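# Hang the yellow rail on the two hooks

## Task

Put the yellow rail onto both hooks that stand in front of the bins. It must rest inside the end plates of the hooks, not up on either plate. The clearance is very tight, and the rail must stay hung with no gripper holding it when you finish.

## Robot and tools

Robot: two six-joint xArm-type arms (uf850) with parallel two-finger grippers, named left_arm and right_arm. Their root links sit in the scene frame at left_arm (-0.014, +0.481, 0) m, quat_wxyz (+1.000, 0, 0, -0.020) and right_arm (-0.020, -0.434, 0) m, quat_wxyz (+0.998, 0, 0, +0.068).

Scene frame: origin on the table surface midway between the arms, +x points away over the table, +z is up, and left_arm is on the +y side. The names left and right refer to the arms, not to sides of a picture.

Gripper: fingers extend along the gripper's +z axis and close along its y axis. end_effector_position (the pinch point) lies between the pads when closed, roughly 2 cm short of the fingertips; closing pushes the tips about 10 mm further along +z.

Tool execute_actions. Argument actions is a list holding zero or one item. An empty list moves nothing and returns the state plus camera pictures. A move item is {"rows": [...], "steps": n}: rows holds 1 to 15 rows, steps is 1 to 15 (default 15), one control step is 1/30 s, each row is used for one step and the final row repeats to fill the remaining steps. A move needs at least 4 steps. A wait item is {"steps": n} with n up to 300; it counts from the previous result and your reply time is included. Optional pictures (true/false) requests images with a move or wait. A refused call does nothing.

Row layout: one list of 14 numbers covering both arms, each in [-1, 1], always all 14 even if one arm is idle. Order: left waist, shoulder, elbow, forearm roll, wrist pitch, wrist roll, left opening; then the same seven for right_arm. The six joint values per arm are offsets in joint space, scaled so 1.0 equals 2.036 rad. They are measured from the joint angles in the most recent result that reports them (before any such result, and for a second or later call in one reply, from where the arm stands when the action begins), never from the previous row. So a row of zero offsets pulls the arm back to those reference angles; it is not a hold. The opening value is absolute, not an offset: +1 fully open, -1 closed.

Joint ranges in radians, same order: waist -6.283 to 6.283, shoulder -2.304 to 2.304, elbow -4.224 to 0.061, forearm roll -6.283 to 6.283, wrist pitch -2.164 to 2.164, wrist roll -6.283 to 6.283. Asking for more than 0.010 rad beyond an end gets the call refused; the true end can differ by 0.010 either way, and a request past it is clipped there, which may be reported as "joint sent to its limit" (possibly referring to an earlier action). Absence of that line proves nothing.

Motion limits: joint targets move at most 3.14 rad/s with 0.16 s to accelerate, and all joints of one arm are timed to arrive together. Each step the target stays within 0.623 rad of the measured angle, and targets that would place the gripper over 70 mm from its measured spot are scaled back. Big offsets therefore take several calls.

Results: each result is sampled 4 steps before the action ends; those last steps run while you reply. The state line gives, per arm, end_effector_position (m), end_effector_quat_wxyz, and linear/angular velocity (m/s, rad/s), all in the scene frame; printed positions drift from reality, more when the arm is stretched. Joint positions and Joint velocities list six joints (rad, rad/s) then the finger pad gap (m; 0.084 when fully open). grip_measured is the measured opening on the command scale. "joint command not followed" means a clearance check altered or blocked joint targets on some steps. HELD marks steps where your row was not (fully) sent. Joint torque lines are total drive output with a fixed per-arm offset, scale and noise; they are nonzero in free air. Between calls the arms keep heading to the last target until they settle or a step is HELD; fingers still in motion finish moving.

Gripping: to hold something, keep commanding an opening well under grip_measured; the gap sets squeeze strength, up to about 24 N per pad for parts up to about 6 cm wide. A fast close can hit harder and may spring the fingers. Echoing grip_measured gives only a light squeeze, weaker for wider parts, which may slip.

Faults: load limits (N m) are waist 57, shoulder 57, elbow 47.5, forearm roll 25.6, wrist pitch 18, wrist roll 18, including held weight. Reaching one causes a TORQUE FAULT: the arm stops, backs that joint off slightly, pauses 10 s and drops the rest of the call. Sustained loads heat motors: MOTOR HOT warns from 65 °C, and at 80 °C the arm is braked until cool (OVER-TEMPERATURE FAULT). Avoid any stops.

Tool zoom_image: camera (one of cam_head_left, cam_head_right, cam_high, cam_low, cam_left_wrist, cam_right_wrist, each 672x504) and region [x0, y0, x1, y1] in pixels, origin top-left, at most 504 by 504; it enlarges the latest full image from that camera. Wrist camera frames: +z forward, +x right, +y down.

Tool read_manual: optional section, only "licences"; it returns URDF licence text and moves nothing.

Tool finished_scene: scene (integer 1 or 2) ends that scene for good and reports whether the goal held, then gives the next task. Replying without any tool call ends all remaining work.

Cautions: do not knock or set anything off the table, do not let the arms collide or push each other, and avoid drops, slips, slams and forceful pressing. Brief external tugs on held parts or nudges to loose objects can happen. Release the rail and confirm it stays hung before ending the scene; move smoothly and economically.

Each tool is called after "Request:" as a command line: name --argument value for each argument, lists and objects as JSON in quotes; but a table of rows of numbers goes row by row, as --pt "numbers of a row", without its own name.

## Session

Request:
execute_actions --actions '[]'

Scene clock: 0.00 s of 4800.00 s.
left_arm: end_effector_position=(+0.5878, +0.5717, +0.2584) grip_measured=+1.00 end_effector_quat_wxyz=(+0.498, +0.580, -0.555, +0.329) end_effector_velocity=(-0.000, +0.000, +0.000) end_effector_angular_velocity=(+0.001, -0.001, -0.000) | right_arm: end_effector_position=(+0.2194, -0.6523, +0.3113) grip_measured=+1.00 end_effector_quat_wxyz=(+0.083, +0.735, +0.663, +0.116) end_effector_velocity=(+0.000, -0.000, +0.000) end_effector_angular_velocity=(-0.001, -0.001, -0.001)
Joint positions: left_arm=[ 0.503 -1.029 -1.712 -0.885 -1.709  2.384  0.084] | right_arm=[-1.059  0.334 -0.472  0.388 -0.695 -2.675  0.084]
Joint velocities: left_arm=[ 0.     0.    -0.     0.001  0.     0.     0.   ] | right_arm=[-0.     0.    -0.     0.     0.001 -0.    -0.   ]
Joint torques (N m, as the arm reports them, + toward a larger angle): no reading

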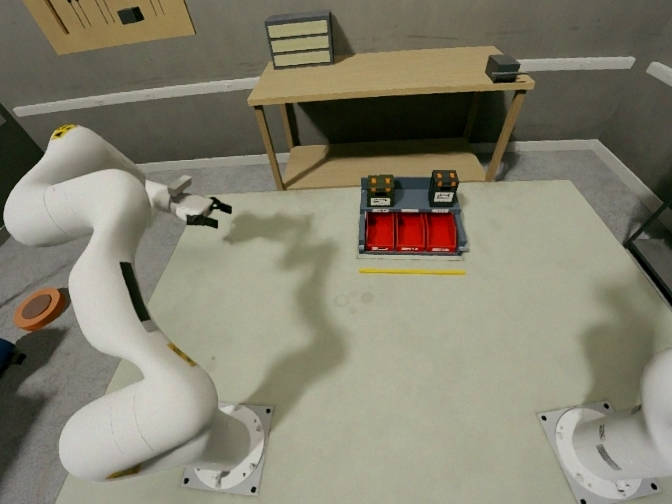

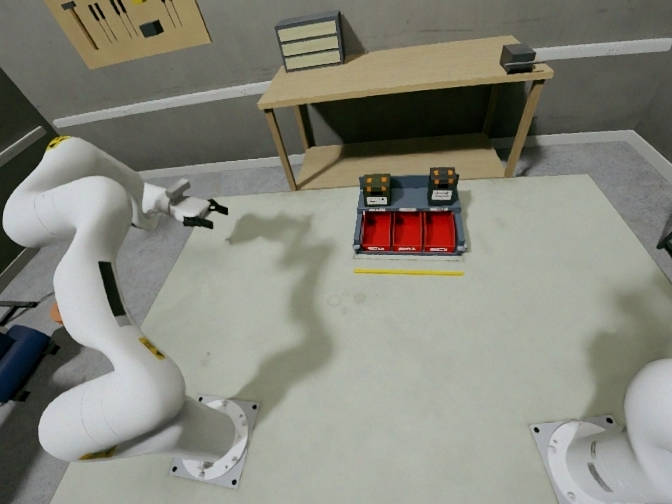

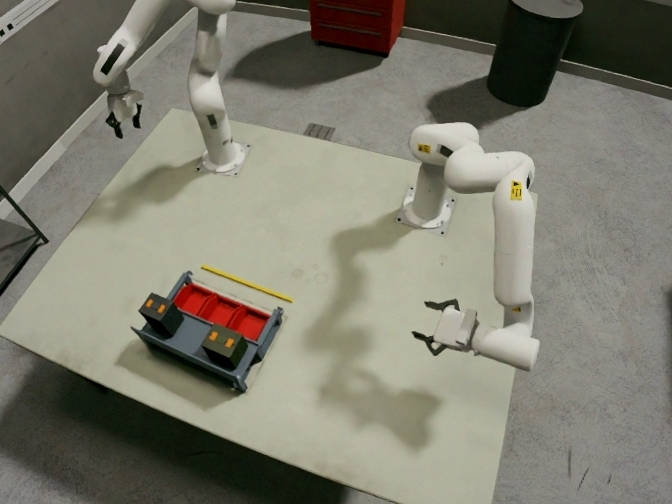

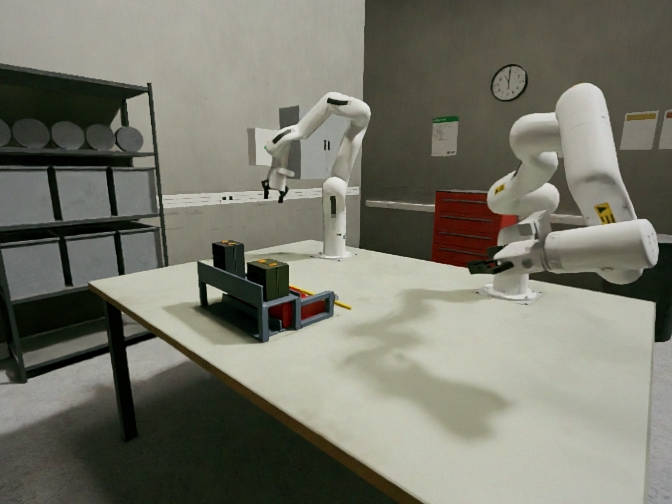

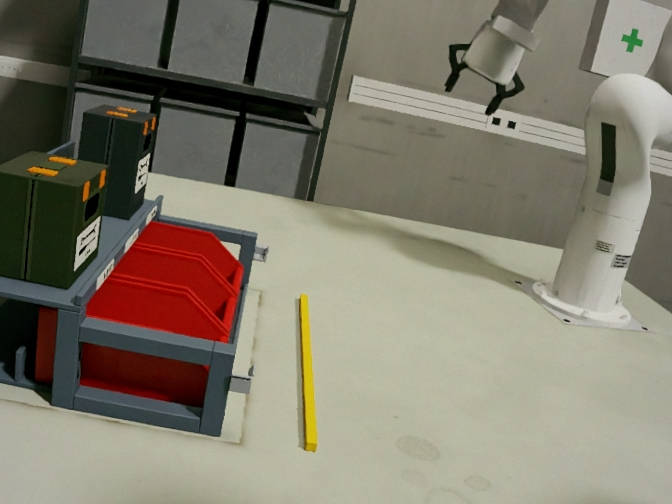

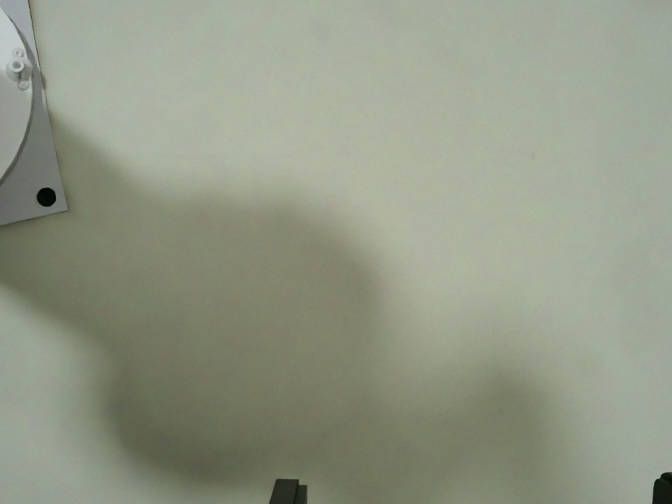

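Request:
execute_actions --actions '[{"rows":[[0,0,0,0,0,0,1,0.759,-0.516,-0.543,-0.19,-0.082,0.872,0.2]]}]'

Request:
execute_actions --actions '[{"steps":50}]' --pictures true

Request:
zoom_image --camera "cam_left_wrist" --region '[150,200,400,470]'

Scene clock: 0.97 s of 4800.00 s.
left_arm: end_effector_position=(+0.5878, +0.5717, +0.2584) grip_measured=+1.00 end_effector_quat_wxyz=(+0.498, +0.580, -0.555, +0.329) end_effector_velocity=(-0.000, -0.000, -0.000) end_effector_angular_velocity=(-0.001, +0.000, +0.001) | right_arm: end_effector_position=(+0.3581, -0.6374, +0.3264) grip_measured=+0.19 end_effector_quat_wxyz=(+0.009, +0.693, +0.717, +0.076) end_effector_velocity=(+0.481, +0.151, -0.017) end_effector_angular_velocity=(-0.003, +0.375, +0.308)
Joint positions: left_arm=[ 0.503 -1.029 -1.712 -0.885 -1.709  2.384  0.084] | right_arm=[-0.712 -0.013 -0.821  0.209 -0.772 -2.328  0.052]
Joint velocities: left_arm=[-0.    -0.     0.001 -0.001  0.     0.001  0.   ] | right_arm=[ 1.045 -1.047 -1.045 -0.385 -0.164  1.039 -0.   ]
Joint torques (N m, as the arm reports them, + toward a larger angle): left_arm=[  3.59  76.07 -22.74  -1.59  -1.48  -0.11] | right_arm=[ -0.65  19.07 -24.27   0.49   0.12   0.01]
Steps of this call (steps 1 to 18: nothing new was sent; steps 19 to 29: the first 11 steps of this action). Readings (joint positions):
19: left_arm=[0.503 -1.029 -1.712 -0.885 -1.709 2.384] | right_arm=[-1.059 0.334 -0.473 0.388 -0.696 -2.674]
20: left_arm=[0.503 -1.029 -1.712 -0.885 -1.709 2.384] | right_arm=[-1.051 0.326 -0.480 0.383 -0.698 -2.665]
22: left_arm=[0.503 -1.029 -1.712 -0.885 -1.709 2.384] | right_arm=[-0.988 0.264 -0.543 0.344 -0.716 -2.601]
26: left_arm=[0.503 -1.029 -1.712 -0.885 -1.709 2.384] | right_arm=[-0.821 0.096 -0.712 0.254 -0.753 -2.436]
29: the state above

Scene clock: 2.63 s of 4800.00 s.
left_arm: end_effector_position=(+0.5878, +0.5717, +0.2584) grip_measured=+1.00 end_effector_quat_wxyz=(+0.498, +0.580, -0.555, +0.329) end_effector_velocity=(-0.000, +0.000, -0.001) end_effector_angular_velocity=(-0.002, +0.002, +0.001) | right_arm: end_effector_position=(+0.5298, -0.0400, +0.2502) grip_measured=+0.19 end_effector_quat_wxyz=(-0.001, +0.724, +0.689, -0.000) end_effector_velocity=(-0.003, +0.004, -0.001) end_effector_angular_velocity=(-0.001, +0.002, +0.003)
Joint positions: left_arm=[ 0.503 -1.029 -1.712 -0.885 -1.709  2.384  0.084] | right_arm=[ 0.485 -0.716 -1.577  0.002 -0.862 -0.901  0.052]
Joint velocities: left_arm=[ 0.001 -0.001  0.001 -0.001 -0.    -0.001 -0.   ] | right_arm=[ 0.007 -0.003 -0.001  0.001 -0.001  0.004 -0.   ]
Joint torques (N m, as the arm reports them, + toward a larger angle): left_arm=[  1.92  75.98 -22.31  -0.95  -1.35  -0.12] | right_arm=[  0.28  36.41 -26.63  -0.62   0.19   0.3 ]
Kept back: nothing.
Steps of this call (steps 1 to 4: the last 4 steps of your previous action; steps 5 to 50: the robot went on to your last target). Readings (joint positions):
1: left_arm=[0.503 -1.029 -1.712 -0.885 -1.709 2.384] | right_arm=[-0.678 -0.047 -0.855 0.197 -0.777 -2.293]
2: left_arm=[0.503 -1.029 -1.712 -0.885 -1.709 2.384] | right_arm=[-0.644 -0.081 -0.889 0.186 -0.782 -2.260]
4: left_arm=[0.503 -1.029 -1.712 -0.885 -1.709 2.384] | right_arm=[-0.579 -0.146 -0.954 0.166 -0.791 -2.194]
8: left_arm=[0.503 -1.029 -1.712 -0.885 -1.709 2.384] | right_arm=[-0.454 -0.259 -1.075 0.134 -0.805 -2.069]
50: the state above

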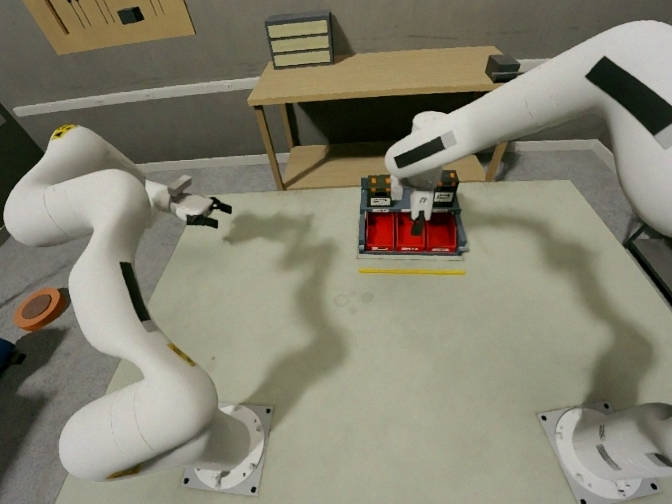

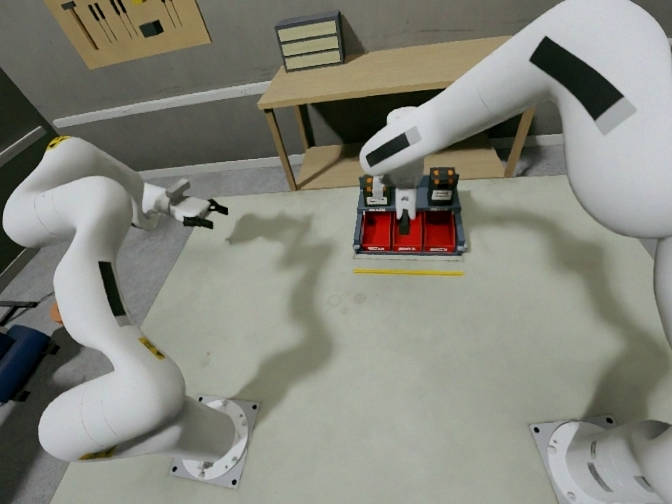

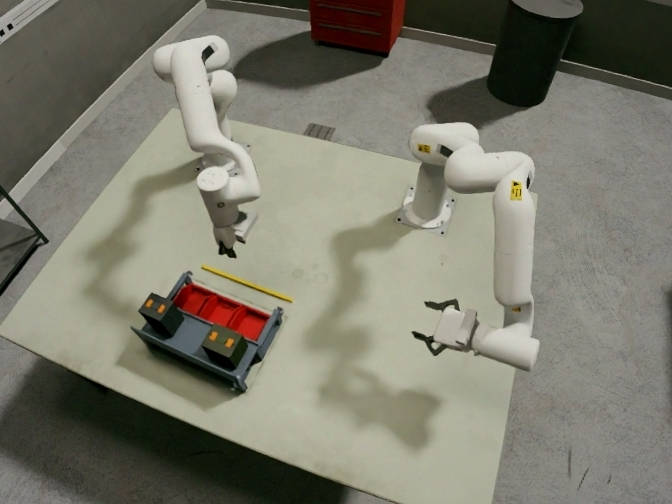

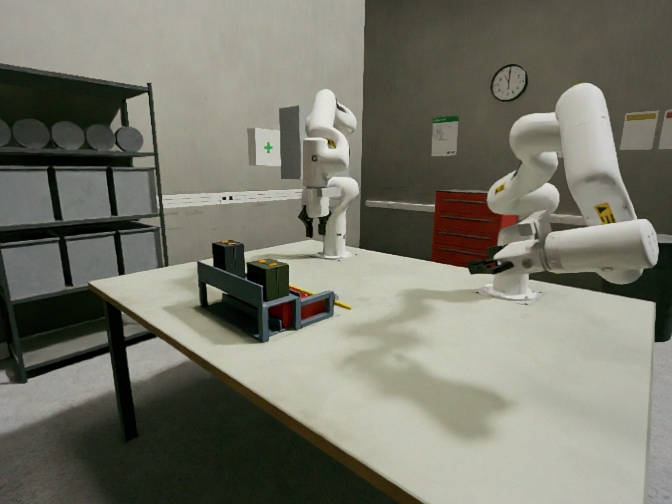

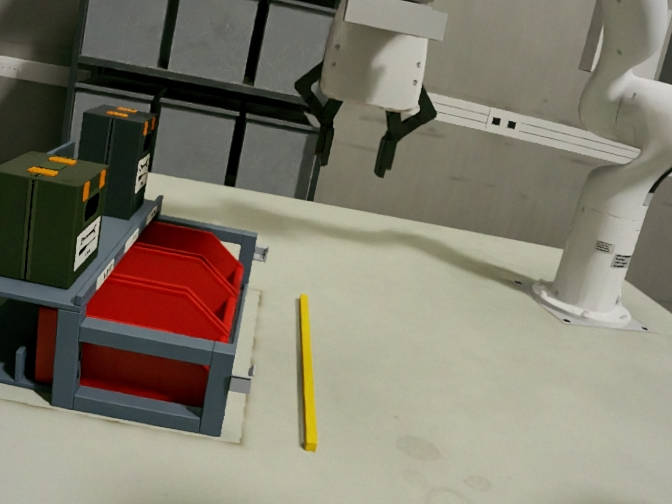

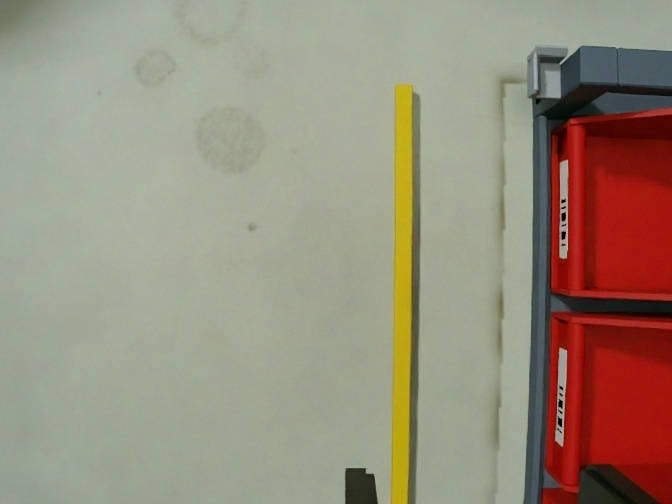

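Region (150, 200, 400, 470) of cam_left_wrist's 672x504 image, scaled by 1.867, with more detail than that image has; it fills the left 467 columns of this view, and the rest is white.

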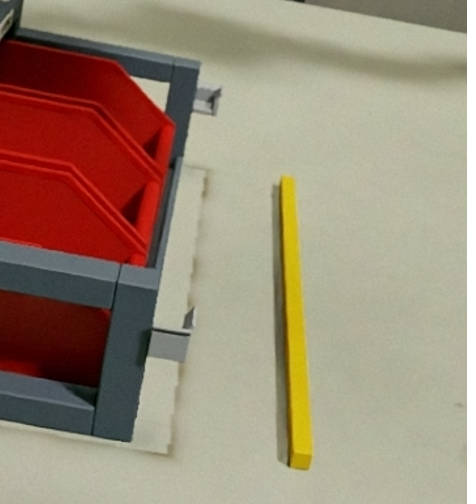

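Request:
execute_actions --actions '[{"rows":[[0,0,0,0,0,0,1,0.03,-0.1985,-0.081,-0.001,0.1184,0.037,0]]}]'

Request:
execute_actions --actions '[{"steps":20}]' --pictures true

Scene clock: 3.17 s of 4800.00 s.
left_arm: end_effector_position=(+0.5878, +0.5717, +0.2584) grip_measured=+1.00 end_effector_quat_wxyz=(+0.498, +0.580, -0.555, +0.329) end_effector_velocity=(+0.000, +0.001, +0.001) end_effector_angular_velocity=(+0.000, -0.002, +0.001) | right_arm: end_effector_position=(+0.5433, +0.0077, +0.0984) grip_measured=-0.01 end_effector_quat_wxyz=(+0.000, +0.727, +0.686, +0.001) end_effector_velocity=(-0.012, +0.114, -0.523) end_effector_angular_velocity=(-0.014, +0.013, -0.029)
Joint positions: left_arm=[ 0.503 -1.029 -1.712 -0.885 -1.709  2.384  0.084] | right_arm=[ 0.528 -1.    -1.694  0.    -0.692 -0.847  0.044]
Joint velocities: left_arm=[ 0.001  0.    -0.002  0.    -0.001  0.001 -0.   ] | right_arm=[ 0.137 -0.93  -0.367 -0.006  0.544  0.171 -0.   ]
Joint torques (N m, as the arm reports them, + toward a larger angle): left_arm=[  3.24  72.79 -23.43  -1.7   -1.42  -0.14] | right_arm=[  0.94  39.13 -24.58  -0.22   0.29   0.19]
Steps of this call (steps 1 to 5: the robot went on to your last target; steps 6 to 16: the first 11 steps of this action). Readings (joint positions):
6: left_arm=[0.503 -1.029 -1.712 -0.885 -1.709 2.384] | right_arm=[0.486 -0.717 -1.578 0.002 -0.862 -0.900]
7: left_arm=[0.503 -1.029 -1.712 -0.885 -1.709 2.384] | right_arm=[0.487 -0.723 -1.582 0.001 -0.857 -0.898]
9: left_arm=[0.503 -1.029 -1.712 -0.885 -1.709 2.384] | right_arm=[0.495 -0.776 -1.609 0.001 -0.823 -0.888]
13: left_arm=[0.503 -1.029 -1.712 -0.885 -1.709 2.384] | right_arm=[0.514 -0.907 -1.656 0.001 -0.747 -0.864]
16: the state above

Scene clock: 3.83 s of 4800.00 s.
left_arm: end_effector_position=(+0.5878, +0.5717, +0.2584) grip_measured=+1.00 end_effector_quat_wxyz=(+0.498, +0.580, -0.555, +0.329) end_effector_velocity=(+0.000, +0.000, +0.001) end_effector_angular_velocity=(+0.001, -0.002, -0.000) | right_arm: end_effector_position=(+0.5398, +0.0209, +0.0310) grip_measured=-0.01 end_effector_quat_wxyz=(+0.000, +0.729, +0.685, +0.001) end_effector_velocity=(-0.000, -0.000, -0.001) end_effector_angular_velocity=(-0.001, -0.001, +0.002)
Joint positions: left_arm=[ 0.503 -1.029 -1.712 -0.885 -1.709  2.384  0.084] | right_arm=[ 0.546 -1.12  -1.742 -0.001 -0.621 -0.825  0.044]
Joint velocities: left_arm=[ 0.     0.001 -0.001  0.    -0.     0.    -0.   ] | right_arm=[ 0.    -0.001  0.    -0.002  0.002  0.     0.   ]
Joint torques (N m, as the arm reports them, + toward a larger angle): left_arm=[  5.94  75.06 -23.7   -1.19  -1.38  -0.04] | right_arm=[  0.06  42.83 -23.99  -0.68   0.16   0.34]
Kept back: nothing.
Steps of this call (steps 1 to 4: the last 4 steps of your previous action; steps 5 to 20: the robot went on to your last target). Readings (joint positions):
1: left_arm=[0.503 -1.029 -1.712 -0.885 -1.709 2.384] | right_arm=[0.533 -1.031 -1.706 -0.000 -0.674 -0.842]
2: left_arm=[0.503 -1.029 -1.712 -0.885 -1.709 2.384] | right_arm=[0.537 -1.061 -1.718 -0.000 -0.656 -0.836]
4: left_arm=[0.503 -1.029 -1.712 -0.885 -1.709 2.384] | right_arm=[0.544 -1.106 -1.733 -0.000 -0.632 -0.829]
8: left_arm=[0.503 -1.029 -1.712 -0.885 -1.709 2.384] | right_arm=[0.545 -1.118 -1.742 -0.001 -0.622 -0.826]
20: the state above

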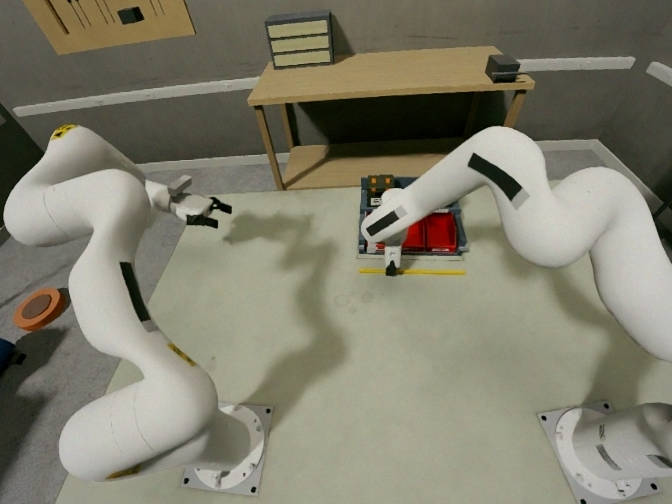

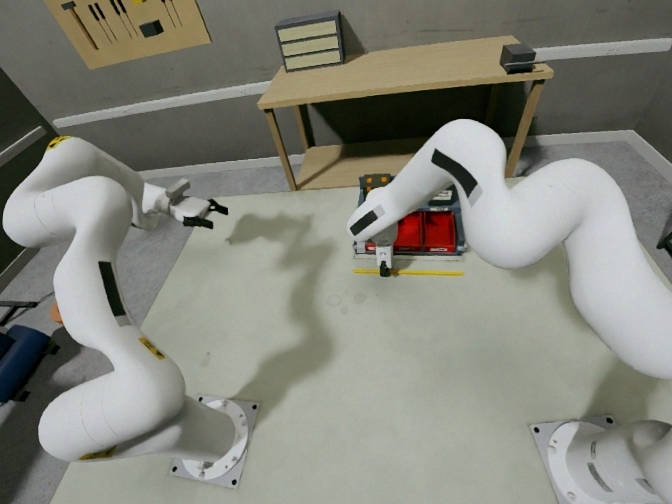

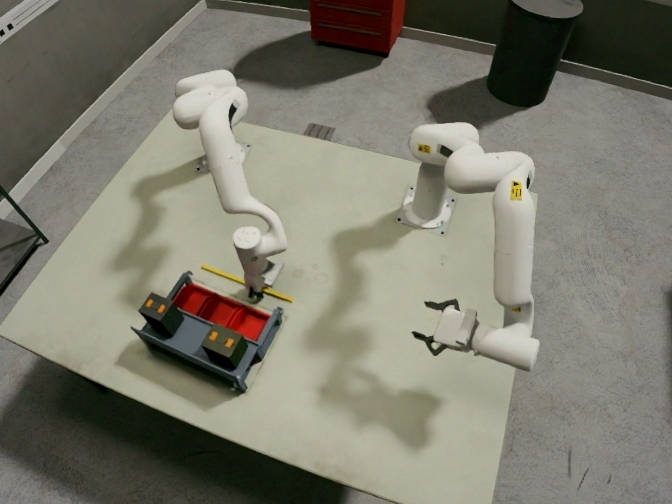

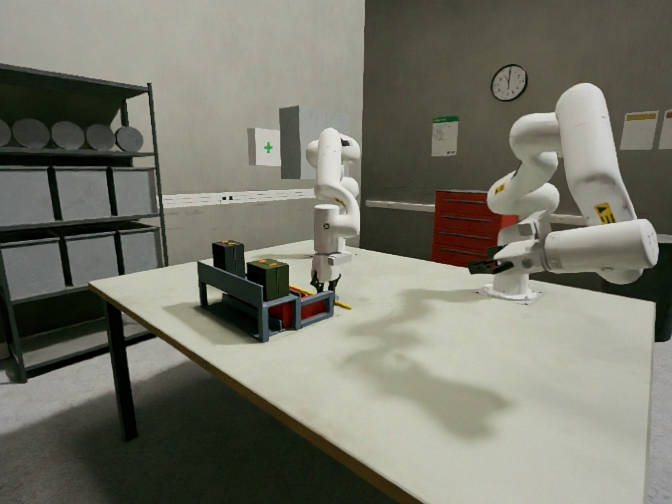

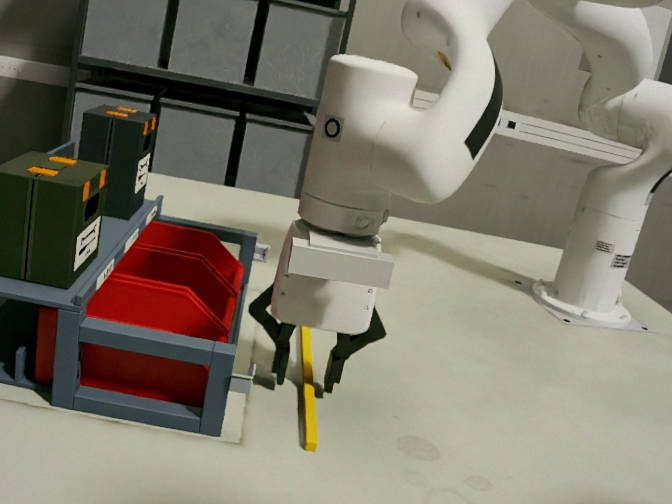

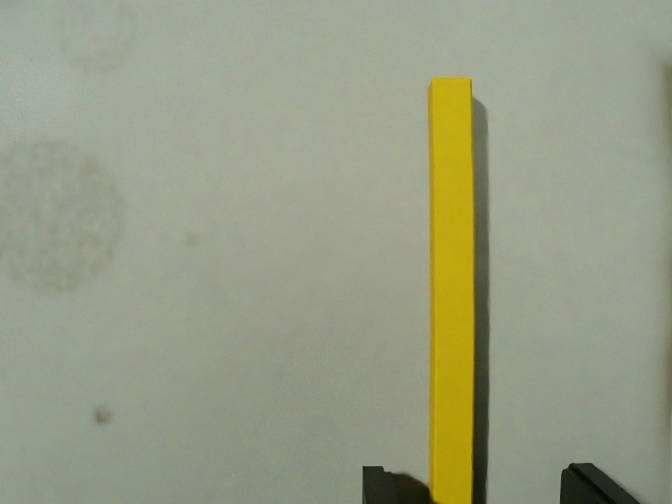

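Request:
execute_actions --actions '[{"rows":[[0,0,0,0,0,0,1,0.0013,-0.0037,0.0034,0,0.0071,-0.004,0],[0,0,0,0,0,0,1,0.0013,-0.0037,0.0034,0,0.0071,-0.004,-0.1],[0,0,0,0,0,0,1,0.0013,-0.0037,0.0034,0,0.0071,-0.004,-0.2],[0,0,0,0,0,0,1,0.0013,-0.0037,0.0034,0,0.0071,-0.004,-0.3],[0,0,0,0,0,0,1,0.0013,-0.0037,0.0034,0,0.0071,-0.004,-0.4],[0,0,0,0,0,0,1,0.0013,-0.0037,0.0034,0,0.0071,-0.004,-0.5],[0,0,0,0,0,0,1,0.0013,-0.0037,0.0034,0,0.0071,-0.004,-0.6],[0,0,0,0,0,0,1,0.0013,-0.0037,0.0034,0,0.0071,-0.004,-0.7],[0,0,0,0,0,0,1,0.0013,-0.0037,0.0034,0,0.0071,-0.004,-0.8],[0,0,0,0,0,0,1,0.0013,-0.0037,0.0034,0,0.0071,-0.004,-1]]}]'

Request:
execute_actions --actions '[{"rows":[[0,0,0,0,0,0,1,0,0.01,0.002,0,-0.008,0,-1],[0,0,0,0,0,0,1,0,0.02,0.005,0,-0.015,0,-1],[0,0,0,0,0,0,1,0,0.03,0.008,0,-0.022,0,-1],[0,0,0,0,0,0,1,0,0.045,0.013,0,-0.032,0,-1],[0,0,0,0,0,0,1,0,0.065,0.017,0,-0.048,0,-1]]}]'

Request:
execute_actions --actions '[{"steps":10}]' --pictures true

Scene clock: 4.67 s of 4800.00 s.
left_arm: end_effector_position=(+0.5878, +0.5717, +0.2584) grip_measured=+1.00 end_effector_quat_wxyz=(+0.498, +0.580, -0.555, +0.329) end_effector_velocity=(+0.000, +0.001, +0.000) end_effector_angular_velocity=(+0.001, -0.001, +0.000) | right_arm: end_effector_position=(+0.5367, +0.0208, +0.0232) grip_measured=-0.78 end_effector_quat_wxyz=(+0.000, +0.725, +0.689, +0.001) end_effector_velocity=(-0.000, -0.000, +0.000) end_effector_angular_velocity=(-0.001, +0.001, +0.001)
Joint positions: left_arm=[ 0.503 -1.029 -1.712 -0.885 -1.709  2.384  0.084] | right_arm=[ 0.548 -1.127 -1.736 -0.001 -0.607 -0.833  0.01 ]
Joint velocities: left_arm=[ 0.001 -0.    -0.002  0.001 -0.    -0.    -0.   ] | right_arm=[ 0.     0.001  0.     0.    -0.002 -0.    -0.   ]
Joint torques (N m, as the arm reports them, + toward a larger angle): left_arm=[  4.37  73.38 -24.3   -0.83  -1.47  -0.02] | right_arm=[  0.33  40.57 -23.32  -0.77   0.29   0.3 ]
Steps of this call (steps 1 to 14: the robot went on to your last target; steps 15 to 25: the first 11 steps of this action). Readings (joint positions):
15: left_arm=[0.503 -1.029 -1.712 -0.885 -1.709 2.384] | right_arm=[0.546 -1.120 -1.742 -0.001 -0.621 -0.826]
16: left_arm=[0.503 -1.029 -1.712 -0.885 -1.709 2.384] | right_arm=[0.546 -1.121 -1.741 -0.001 -0.616 -0.828]
18: left_arm=[0.503 -1.029 -1.712 -0.885 -1.709 2.384] | right_arm=[0.548 -1.126 -1.737 -0.001 -0.610 -0.832]
22: left_arm=[0.503 -1.029 -1.712 -0.885 -1.709 2.384] | right_arm=[0.548 -1.127 -1.736 -0.001 -0.607 -0.833]
25: the state above

Scene clock: 5.17 s of 4800.00 s.
left_arm: end_effector_position=(+0.5878, +0.5717, +0.2584) grip_measured=+1.00 end_effector_quat_wxyz=(+0.498, +0.580, -0.555, +0.329) end_effector_velocity=(+0.001, -0.001, +0.001) end_effector_angular_velocity=(+0.002, -0.003, -0.002) | right_arm: end_effector_position=(+0.5373, +0.0214, +0.1067) grip_measured=-0.78 end_effector_quat_wxyz=(+0.000, +0.725, +0.689, +0.004) end_effector_velocity=(-0.038, -0.032, -0.044) end_effector_angular_velocity=(-0.089, +0.107, -0.000)
Joint positions: left_arm=[ 0.503 -1.029 -1.712 -0.885 -1.709  2.384  0.084] | right_arm=[ 0.548 -0.994 -1.704 -0.    -0.702 -0.833  0.01 ]
Joint velocities: left_arm=[-0.002  0.001 -0.002  0.001  0.001  0.001  0.   ] | right_arm=[-0.    -0.023  0.07  -0.002 -0.047  0.001 -0.   ]
Joint torques (N m, as the arm reports them, + toward a larger angle): left_arm=[  2.25  75.27 -23.44  -0.72  -1.2   -0.2 ] | right_arm=[ -0.56  39.76 -24.46  -0.86   0.13   0.23]
Steps of this call (steps 1 to 4: the last 4 steps of your previous action; steps 5 to 15: the first 11 steps of this action, its rows measured from where the robot was after step 4). Readings (joint positions):
4: left_arm=[0.503 -1.029 -1.712 -0.885 -1.709 2.384] | right_arm=[0.548 -1.127 -1.736 -0.001 -0.607 -0.833]
5: left_arm=[0.503 -1.029 -1.712 -0.885 -1.709 2.384] | right_arm=[0.548 -1.127 -1.735 -0.001 -0.607 -0.833]
6: left_arm=[0.503 -1.029 -1.712 -0.885 -1.709 2.384] | right_arm=[0.548 -1.123 -1.733 -0.001 -0.612 -0.833]
8: left_arm=[0.503 -1.029 -1.712 -0.885 -1.709 2.384] | right_arm=[0.548 -1.097 -1.725 -0.001 -0.632 -0.833]
12: left_arm=[0.503 -1.029 -1.712 -0.885 -1.709 2.384] | right_arm=[0.548 -1.008 -1.707 -0.000 -0.691 -0.833]
15: the state above

Scene clock: 5.50 s of 4800.00 s.
left_arm: end_effector_position=(+0.5878, +0.5717, +0.2584) grip_measured=+1.00 end_effector_quat_wxyz=(+0.498, +0.580, -0.555, +0.329) end_effector_velocity=(+0.000, +0.000, +0.000) end_effector_angular_velocity=(+0.001, -0.001, -0.001) | right_arm: end_effector_position=(+0.5356, +0.0200, +0.1048) grip_measured=-0.78 end_effector_quat_wxyz=(+0.000, +0.725, +0.689, +0.001) end_effector_velocity=(+0.001, +0.000, +0.002) end_effector_angular_velocity=(+0.000, -0.002, +0.000)
Joint positions: left_arm=[ 0.503 -1.029 -1.712 -0.885 -1.709  2.384  0.084] | right_arm=[ 0.548 -0.995 -1.701 -0.001 -0.705 -0.833  0.01 ]
Joint velocities: left_arm=[-0.     0.    -0.001  0.001 -0.     0.     0.   ] | right_arm=[-0.     0.002 -0.001 -0.001 -0.002  0.    -0.   ]
Joint torques (N m, as the arm reports them, + toward a larger angle): left_arm=[  3.77  74.6  -22.24  -1.29  -1.32  -0.08] | right_arm=[  1.91  42.99 -26.    -0.46   0.13   0.32]
Kept back: nothing.
Steps of this call (steps 1 to 4: the last 4 steps of your previous action; steps 5 to 10: the robot went on to your last target). Readings (joint positions):
1: left_arm=[0.503 -1.029 -1.712 -0.885 -1.709 2.384] | right_arm=[0.548 -0.995 -1.702 -0.000 -0.704 -0.833]
2: left_arm=[0.503 -1.029 -1.712 -0.885 -1.709 2.384] | right_arm=[0.548 -0.996 -1.700 -0.001 -0.704 -0.833]
4: left_arm=[0.503 -1.029 -1.712 -0.885 -1.709 2.384] | right_arm=[0.548 -0.996 -1.700 -0.001 -0.705 -0.833]
8: left_arm=[0.503 -1.029 -1.712 -0.885 -1.709 2.384] | right_arm=[0.548 -0.995 -1.701 -0.001 -0.705 -0.833]
10: the state above

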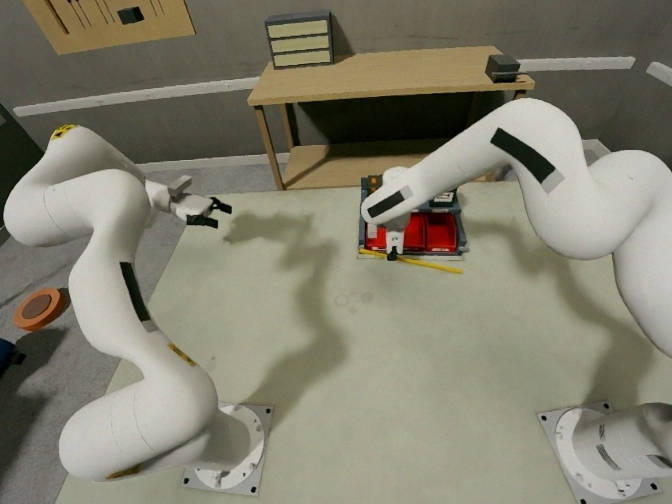

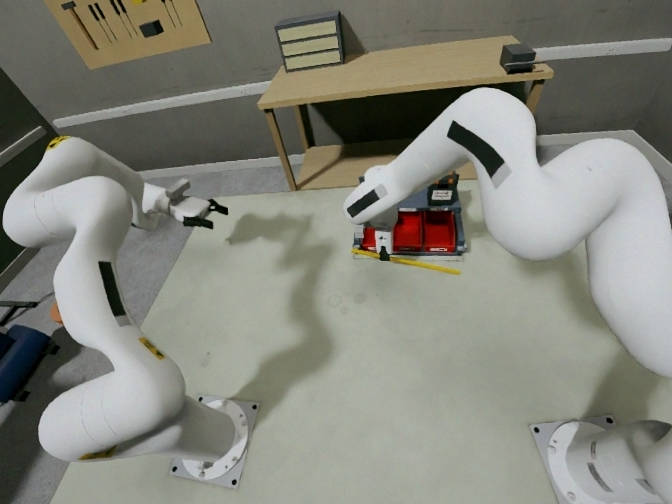

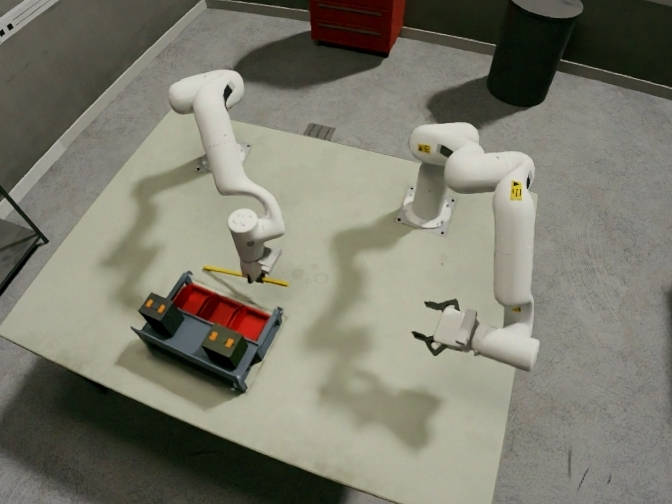

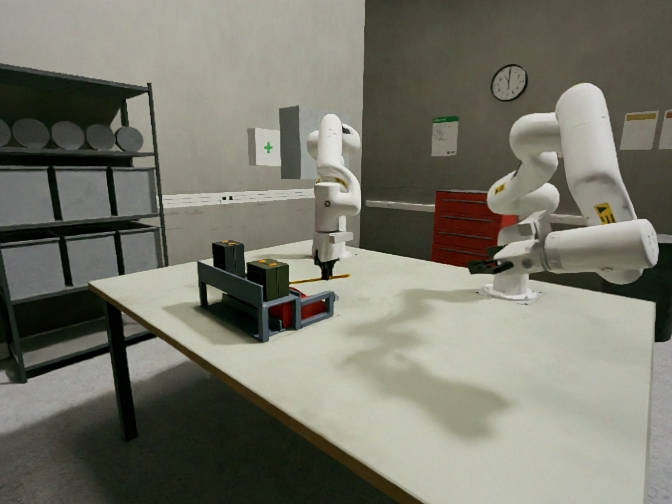

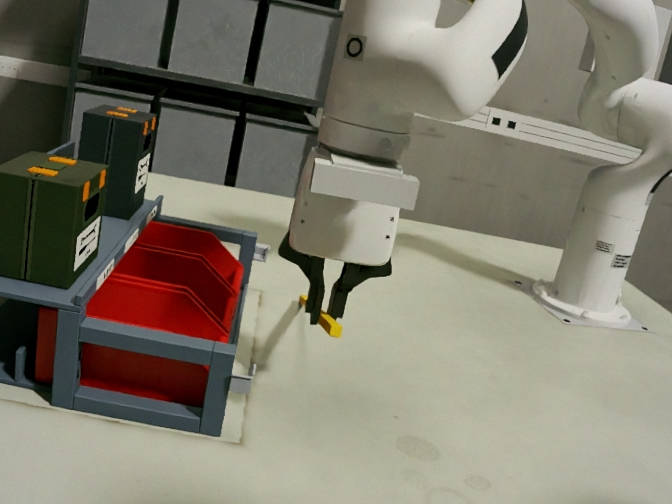

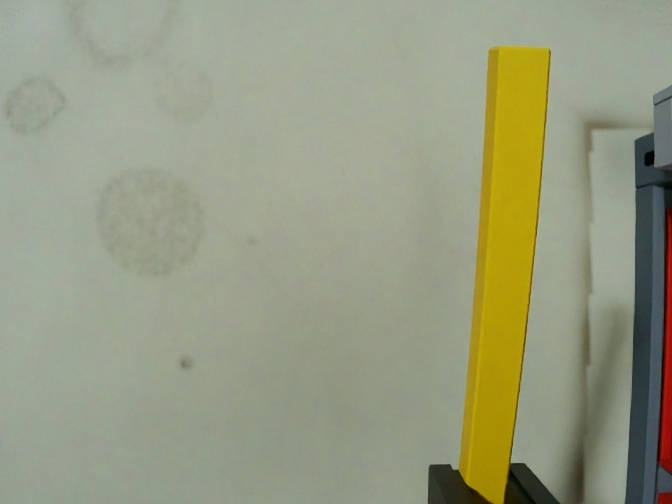

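Request:
execute_actions --actions '[{"rows":[[0,0,0,0,0,0,1,0,-0.01,-0.002,0,0.008,0,-1],[0,0,0,0,0,0,1,0,-0.02,-0.004,0,0.016,0,-1],[0,0,0,0,0,0,1,0,-0.03,-0.007,0,0.023,0,-1],[0,0,0,0,0,0,1,0,-0.04,-0.01,0,0.03,0,-1],[0,0,0,0,0,0,1,0,-0.048,-0.012,0,0.036,0,-1],[0,0,0,0,0,0,1,0,-0.054,-0.014,0,0.04,0,-1],[0,0,0,0,0,0,1,0,-0.059,-0.015,0,0.044,0,-1],[0,0,0,0,0,0,1,0,-0.062,-0.016,0,0.046,0,-1],[0,0,0,0,0,0,1,0,-0.0645,-0.017,0,0.0476,0,-1]]}]'

Request:
execute_actions --actions '[{"rows":[[0,0,0,0,0,0,1,0,0,0,0,0,0,-0.2]],"steps":8}]'

Request:
execute_actions --actions '[{"rows":[[0,0,0,0,0,0,1,-0.0378,0.0478,0.096,0,0.0472,-0.0378,-0.2]]}]'

Request:
execute_actions --actions '[{"steps":10}]' --pictures true

Scene clock: 6.33 s of 4800.00 s.
left_arm: end_effector_position=(+0.5878, +0.5717, +0.2584) grip_measured=+1.00 end_effector_quat_wxyz=(+0.498, +0.580, -0.555, +0.329) end_effector_velocity=(+0.000, +0.000, +0.000) end_effector_angular_velocity=(+0.000, -0.000, +0.001) | right_arm: end_effector_position=(+0.5352, +0.0196, +0.0248) grip_measured=-0.78 end_effector_quat_wxyz=(+0.000, +0.725, +0.689, -0.002) end_effector_velocity=(+0.007, +0.006, -0.056) end_effector_angular_velocity=(+0.017, -0.020, -0.002)
Joint positions: left_arm=[ 0.503 -1.029 -1.712 -0.885 -1.709  2.384  0.084] | right_arm=[ 0.548 -1.123 -1.732 -0.001 -0.612 -0.833  0.01 ]
Joint velocities: left_arm=[ 0.     0.    -0.001 -0.001 -0.    -0.001 -0.   ] | right_arm=[-0.    -0.101 -0.046  0.001  0.081  0.002 -0.   ]
Joint torques (N m, as the arm reports them, + toward a larger angle): left_arm=[  3.83  74.12 -23.09  -1.81  -1.46  -0.06] | right_arm=[  1.7   54.66 -29.73  -0.22   0.48   0.11]
Steps of this call (steps 1 to 14: the robot went on to your last target; steps 15 to 25: the first 11 steps of this action). Readings (joint positions):
15: left_arm=[0.503 -1.029 -1.712 -0.885 -1.709 2.384] | right_arm=[0.548 -0.995 -1.701 -0.001 -0.704 -0.833]
16: left_arm=[0.503 -1.029 -1.712 -0.885 -1.709 2.384] | right_arm=[0.548 -1.000 -1.703 -0.000 -0.700 -0.833]
18: left_arm=[0.503 -1.029 -1.712 -0.885 -1.709 2.384] | right_arm=[0.548 -1.025 -1.710 -0.000 -0.679 -0.833]
22: left_arm=[0.503 -1.029 -1.712 -0.885 -1.709 2.384] | right_arm=[0.548 -1.097 -1.724 -0.001 -0.631 -0.833]
25: the state above

Scene clock: 6.60 s of 4800.00 s.
left_arm: end_effector_position=(+0.5878, +0.5717, +0.2584) grip_measured=+1.00 end_effector_quat_wxyz=(+0.498, +0.580, -0.555, +0.329) end_effector_velocity=(+0.000, +0.000, +0.000) end_effector_angular_velocity=(-0.000, -0.001, -0.000) | right_arm: end_effector_position=(+0.5374, +0.0215, +0.0253) grip_measured=-0.24 end_effector_quat_wxyz=(+0.000, +0.725, +0.689, +0.002) end_effector_velocity=(+0.001, +0.001, +0.002) end_effector_angular_velocity=(+0.002, -0.002, -0.000)
Joint positions: left_arm=[ 0.503 -1.029 -1.712 -0.885 -1.709  2.384  0.084] | right_arm=[ 0.548 -1.124 -1.736 -0.    -0.608 -0.833  0.034]
Joint velocities: left_arm=[ 0.     0.    -0.001  0.    -0.001  0.     0.   ] | right_arm=[-0.     0.003 -0.002  0.    -0.002  0.     0.087]
Joint torques (N m, as the arm reports them, + toward a larger angle): left_arm=[  4.33  74.   -23.14  -1.69  -1.18  -0.12] | right_arm=[  0.17  40.62 -24.23  -0.98   0.09   0.26]
Steps of this call (steps 1 to 4: the last 4 steps of your previous action; steps 5 to 8: the first 4 steps of this action, its rows measured from where the robot was after step 4). Readings (joint positions):
4: left_arm=[0.503 -1.029 -1.712 -0.885 -1.709 2.384] | right_arm=[0.548 -1.125 -1.736 -0.000 -0.608 -0.833]
5: left_arm=[0.503 -1.029 -1.712 -0.885 -1.709 2.384] | right_arm=[0.548 -1.125 -1.736 -0.000 -0.608 -0.833]
6: left_arm=[0.503 -1.029 -1.712 -0.885 -1.709 2.384] | right_arm=[0.548 -1.125 -1.736 -0.000 -0.608 -0.833]
8: the state above

Scene clock: 7.10 s of 4800.00 s.
left_arm: end_effector_position=(+0.5878, +0.5717, +0.2584) grip_measured=+1.00 end_effector_quat_wxyz=(+0.498, +0.580, -0.555, +0.329) end_effector_velocity=(+0.000, +0.001, +0.000) end_effector_angular_velocity=(+0.001, -0.001, +0.001) | right_arm: end_effector_position=(+0.5328, -0.0488, +0.0236) grip_measured=-0.22 end_effector_quat_wxyz=(+0.000, +0.725, +0.689, +0.000) end_effector_velocity=(-0.006, +0.005, -0.003) end_effector_angular_velocity=(+0.004, -0.006, +0.021)
Joint positions: left_arm=[ 0.503 -1.029 -1.712 -0.885 -1.709  2.384  0.084] | right_arm=[ 0.472 -1.028 -1.542 -0.    -0.513 -0.91   0.035]
Joint velocities: left_arm=[ 0.001  0.001 -0.001  0.     0.001 -0.001  0.   ] | right_arm=[ 0.011  0.003  0.014  0.001  0.018 -0.012 -0.   ]
Joint torques (N m, as the arm reports them, + toward a larger angle): left_arm=[  2.89  74.87 -22.29  -0.64  -1.19  -0.12] | right_arm=[ -0.76  38.35 -23.52  -0.71   0.4    0.16]
Steps of this call (steps 1 to 4: the last 4 steps of your previous action; steps 5 to 15: the first 11 steps of this action, its rows measured from where the robot was after step 4). Readings (joint positions):
4: left_arm=[0.503 -1.029 -1.712 -0.885 -1.709 2.384] | right_arm=[0.548 -1.125 -1.736 -0.000 -0.608 -0.833]
5: left_arm=[0.503 -1.029 -1.712 -0.885 -1.709 2.384] | right_arm=[0.548 -1.125 -1.735 -0.000 -0.608 -0.834]
6: left_arm=[0.503 -1.029 -1.712 -0.885 -1.709 2.384] | right_arm=[0.546 -1.121 -1.727 -0.000 -0.603 -0.837]
8: left_arm=[0.503 -1.029 -1.712 -0.885 -1.709 2.384] | right_arm=[0.522 -1.089 -1.663 -0.000 -0.570 -0.863]
12: left_arm=[0.503 -1.029 -1.712 -0.885 -1.709 2.384] | right_arm=[0.472 -1.031 -1.549 -0.001 -0.518 -0.906]
15: the state above

Scene clock: 7.43 s of 4800.00 s.
left_arm: end_effector_position=(+0.5878, +0.5717, +0.2584) grip_measured=+1.00 end_effector_quat_wxyz=(+0.498, +0.580, -0.555, +0.329) end_effector_velocity=(+0.000, +0.000, +0.000) end_effector_angular_velocity=(+0.001, -0.001, +0.000) | right_arm: end_effector_position=(+0.5328, -0.0491, +0.0236) grip_measured=-0.22 end_effector_quat_wxyz=(+0.000, +0.725, +0.689, +0.001) end_effector_velocity=(+0.000, -0.001, +0.000) end_effector_angular_velocity=(-0.000, +0.001, -0.001)
Joint positions: left_arm=[ 0.503 -1.029 -1.712 -0.885 -1.709  2.384  0.084] | right_arm=[ 0.471 -1.028 -1.541 -0.    -0.512 -0.91   0.035]
Joint velocities: left_arm=[-0.     0.    -0.001 -0.     0.    -0.     0.   ] | right_arm=[-0.002  0.001  0.002  0.    -0.    -0.001 -0.   ]
Joint torques (N m, as the arm reports them, + toward a larger angle): left_arm=[  4.2   75.15 -23.45  -1.6   -1.19  -0.03] | right_arm=[  0.77  40.35 -22.39  -0.57   0.13   0.24]
Kept back: nothing.
Steps of this call (steps 1 to 4: the last 4 steps of your previous action; steps 5 to 10: the robot went on to your last target). Readings (joint positions):
1: left_arm=[0.503 -1.029 -1.712 -0.885 -1.709 2.384] | right_arm=[0.472 -1.028 -1.542 -0.000 -0.512 -0.910]
2: left_arm=[0.503 -1.029 -1.712 -0.885 -1.709 2.384] | right_arm=[0.472 -1.028 -1.541 -0.000 -0.512 -0.910]
4: left_arm=[0.503 -1.029 -1.712 -0.885 -1.709 2.384] | right_arm=[0.472 -1.028 -1.541 -0.000 -0.512 -0.910]
8: left_arm=[0.503 -1.029 -1.712 -0.885 -1.709 2.384] | right_arm=[0.472 -1.028 -1.541 -0.000 -0.512 -0.910]
10: the state above

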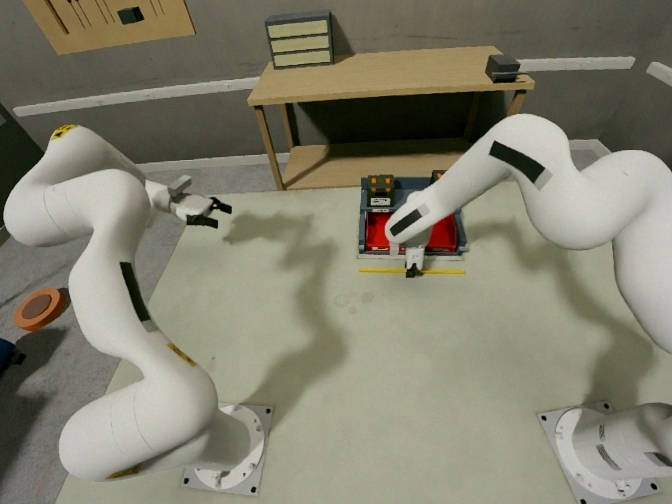

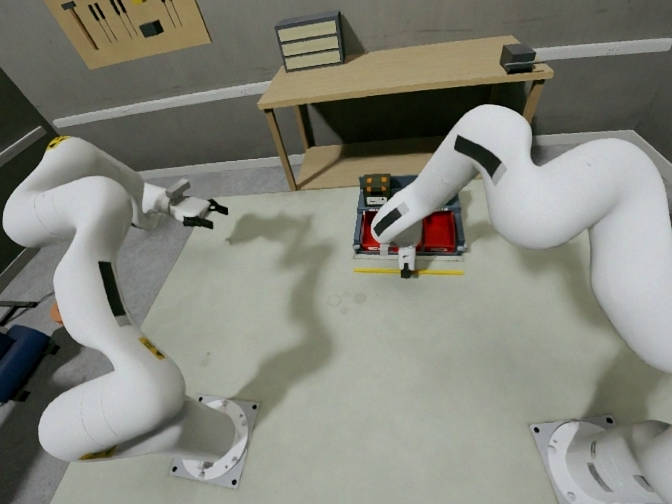

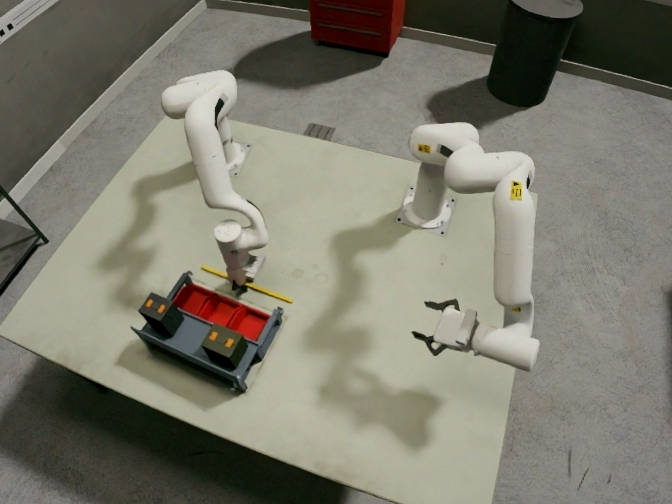

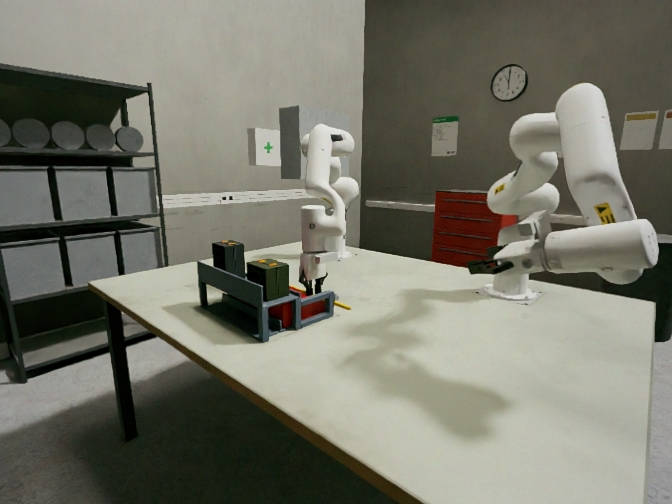

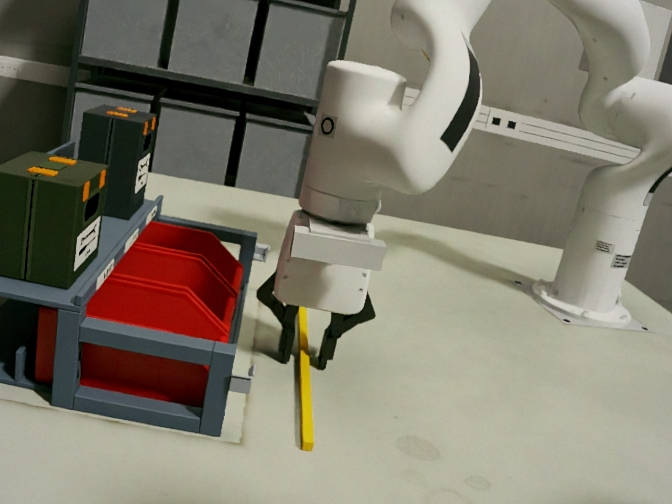

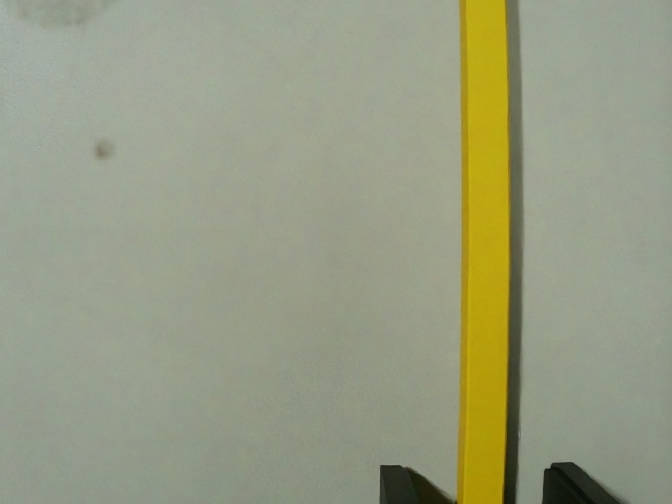

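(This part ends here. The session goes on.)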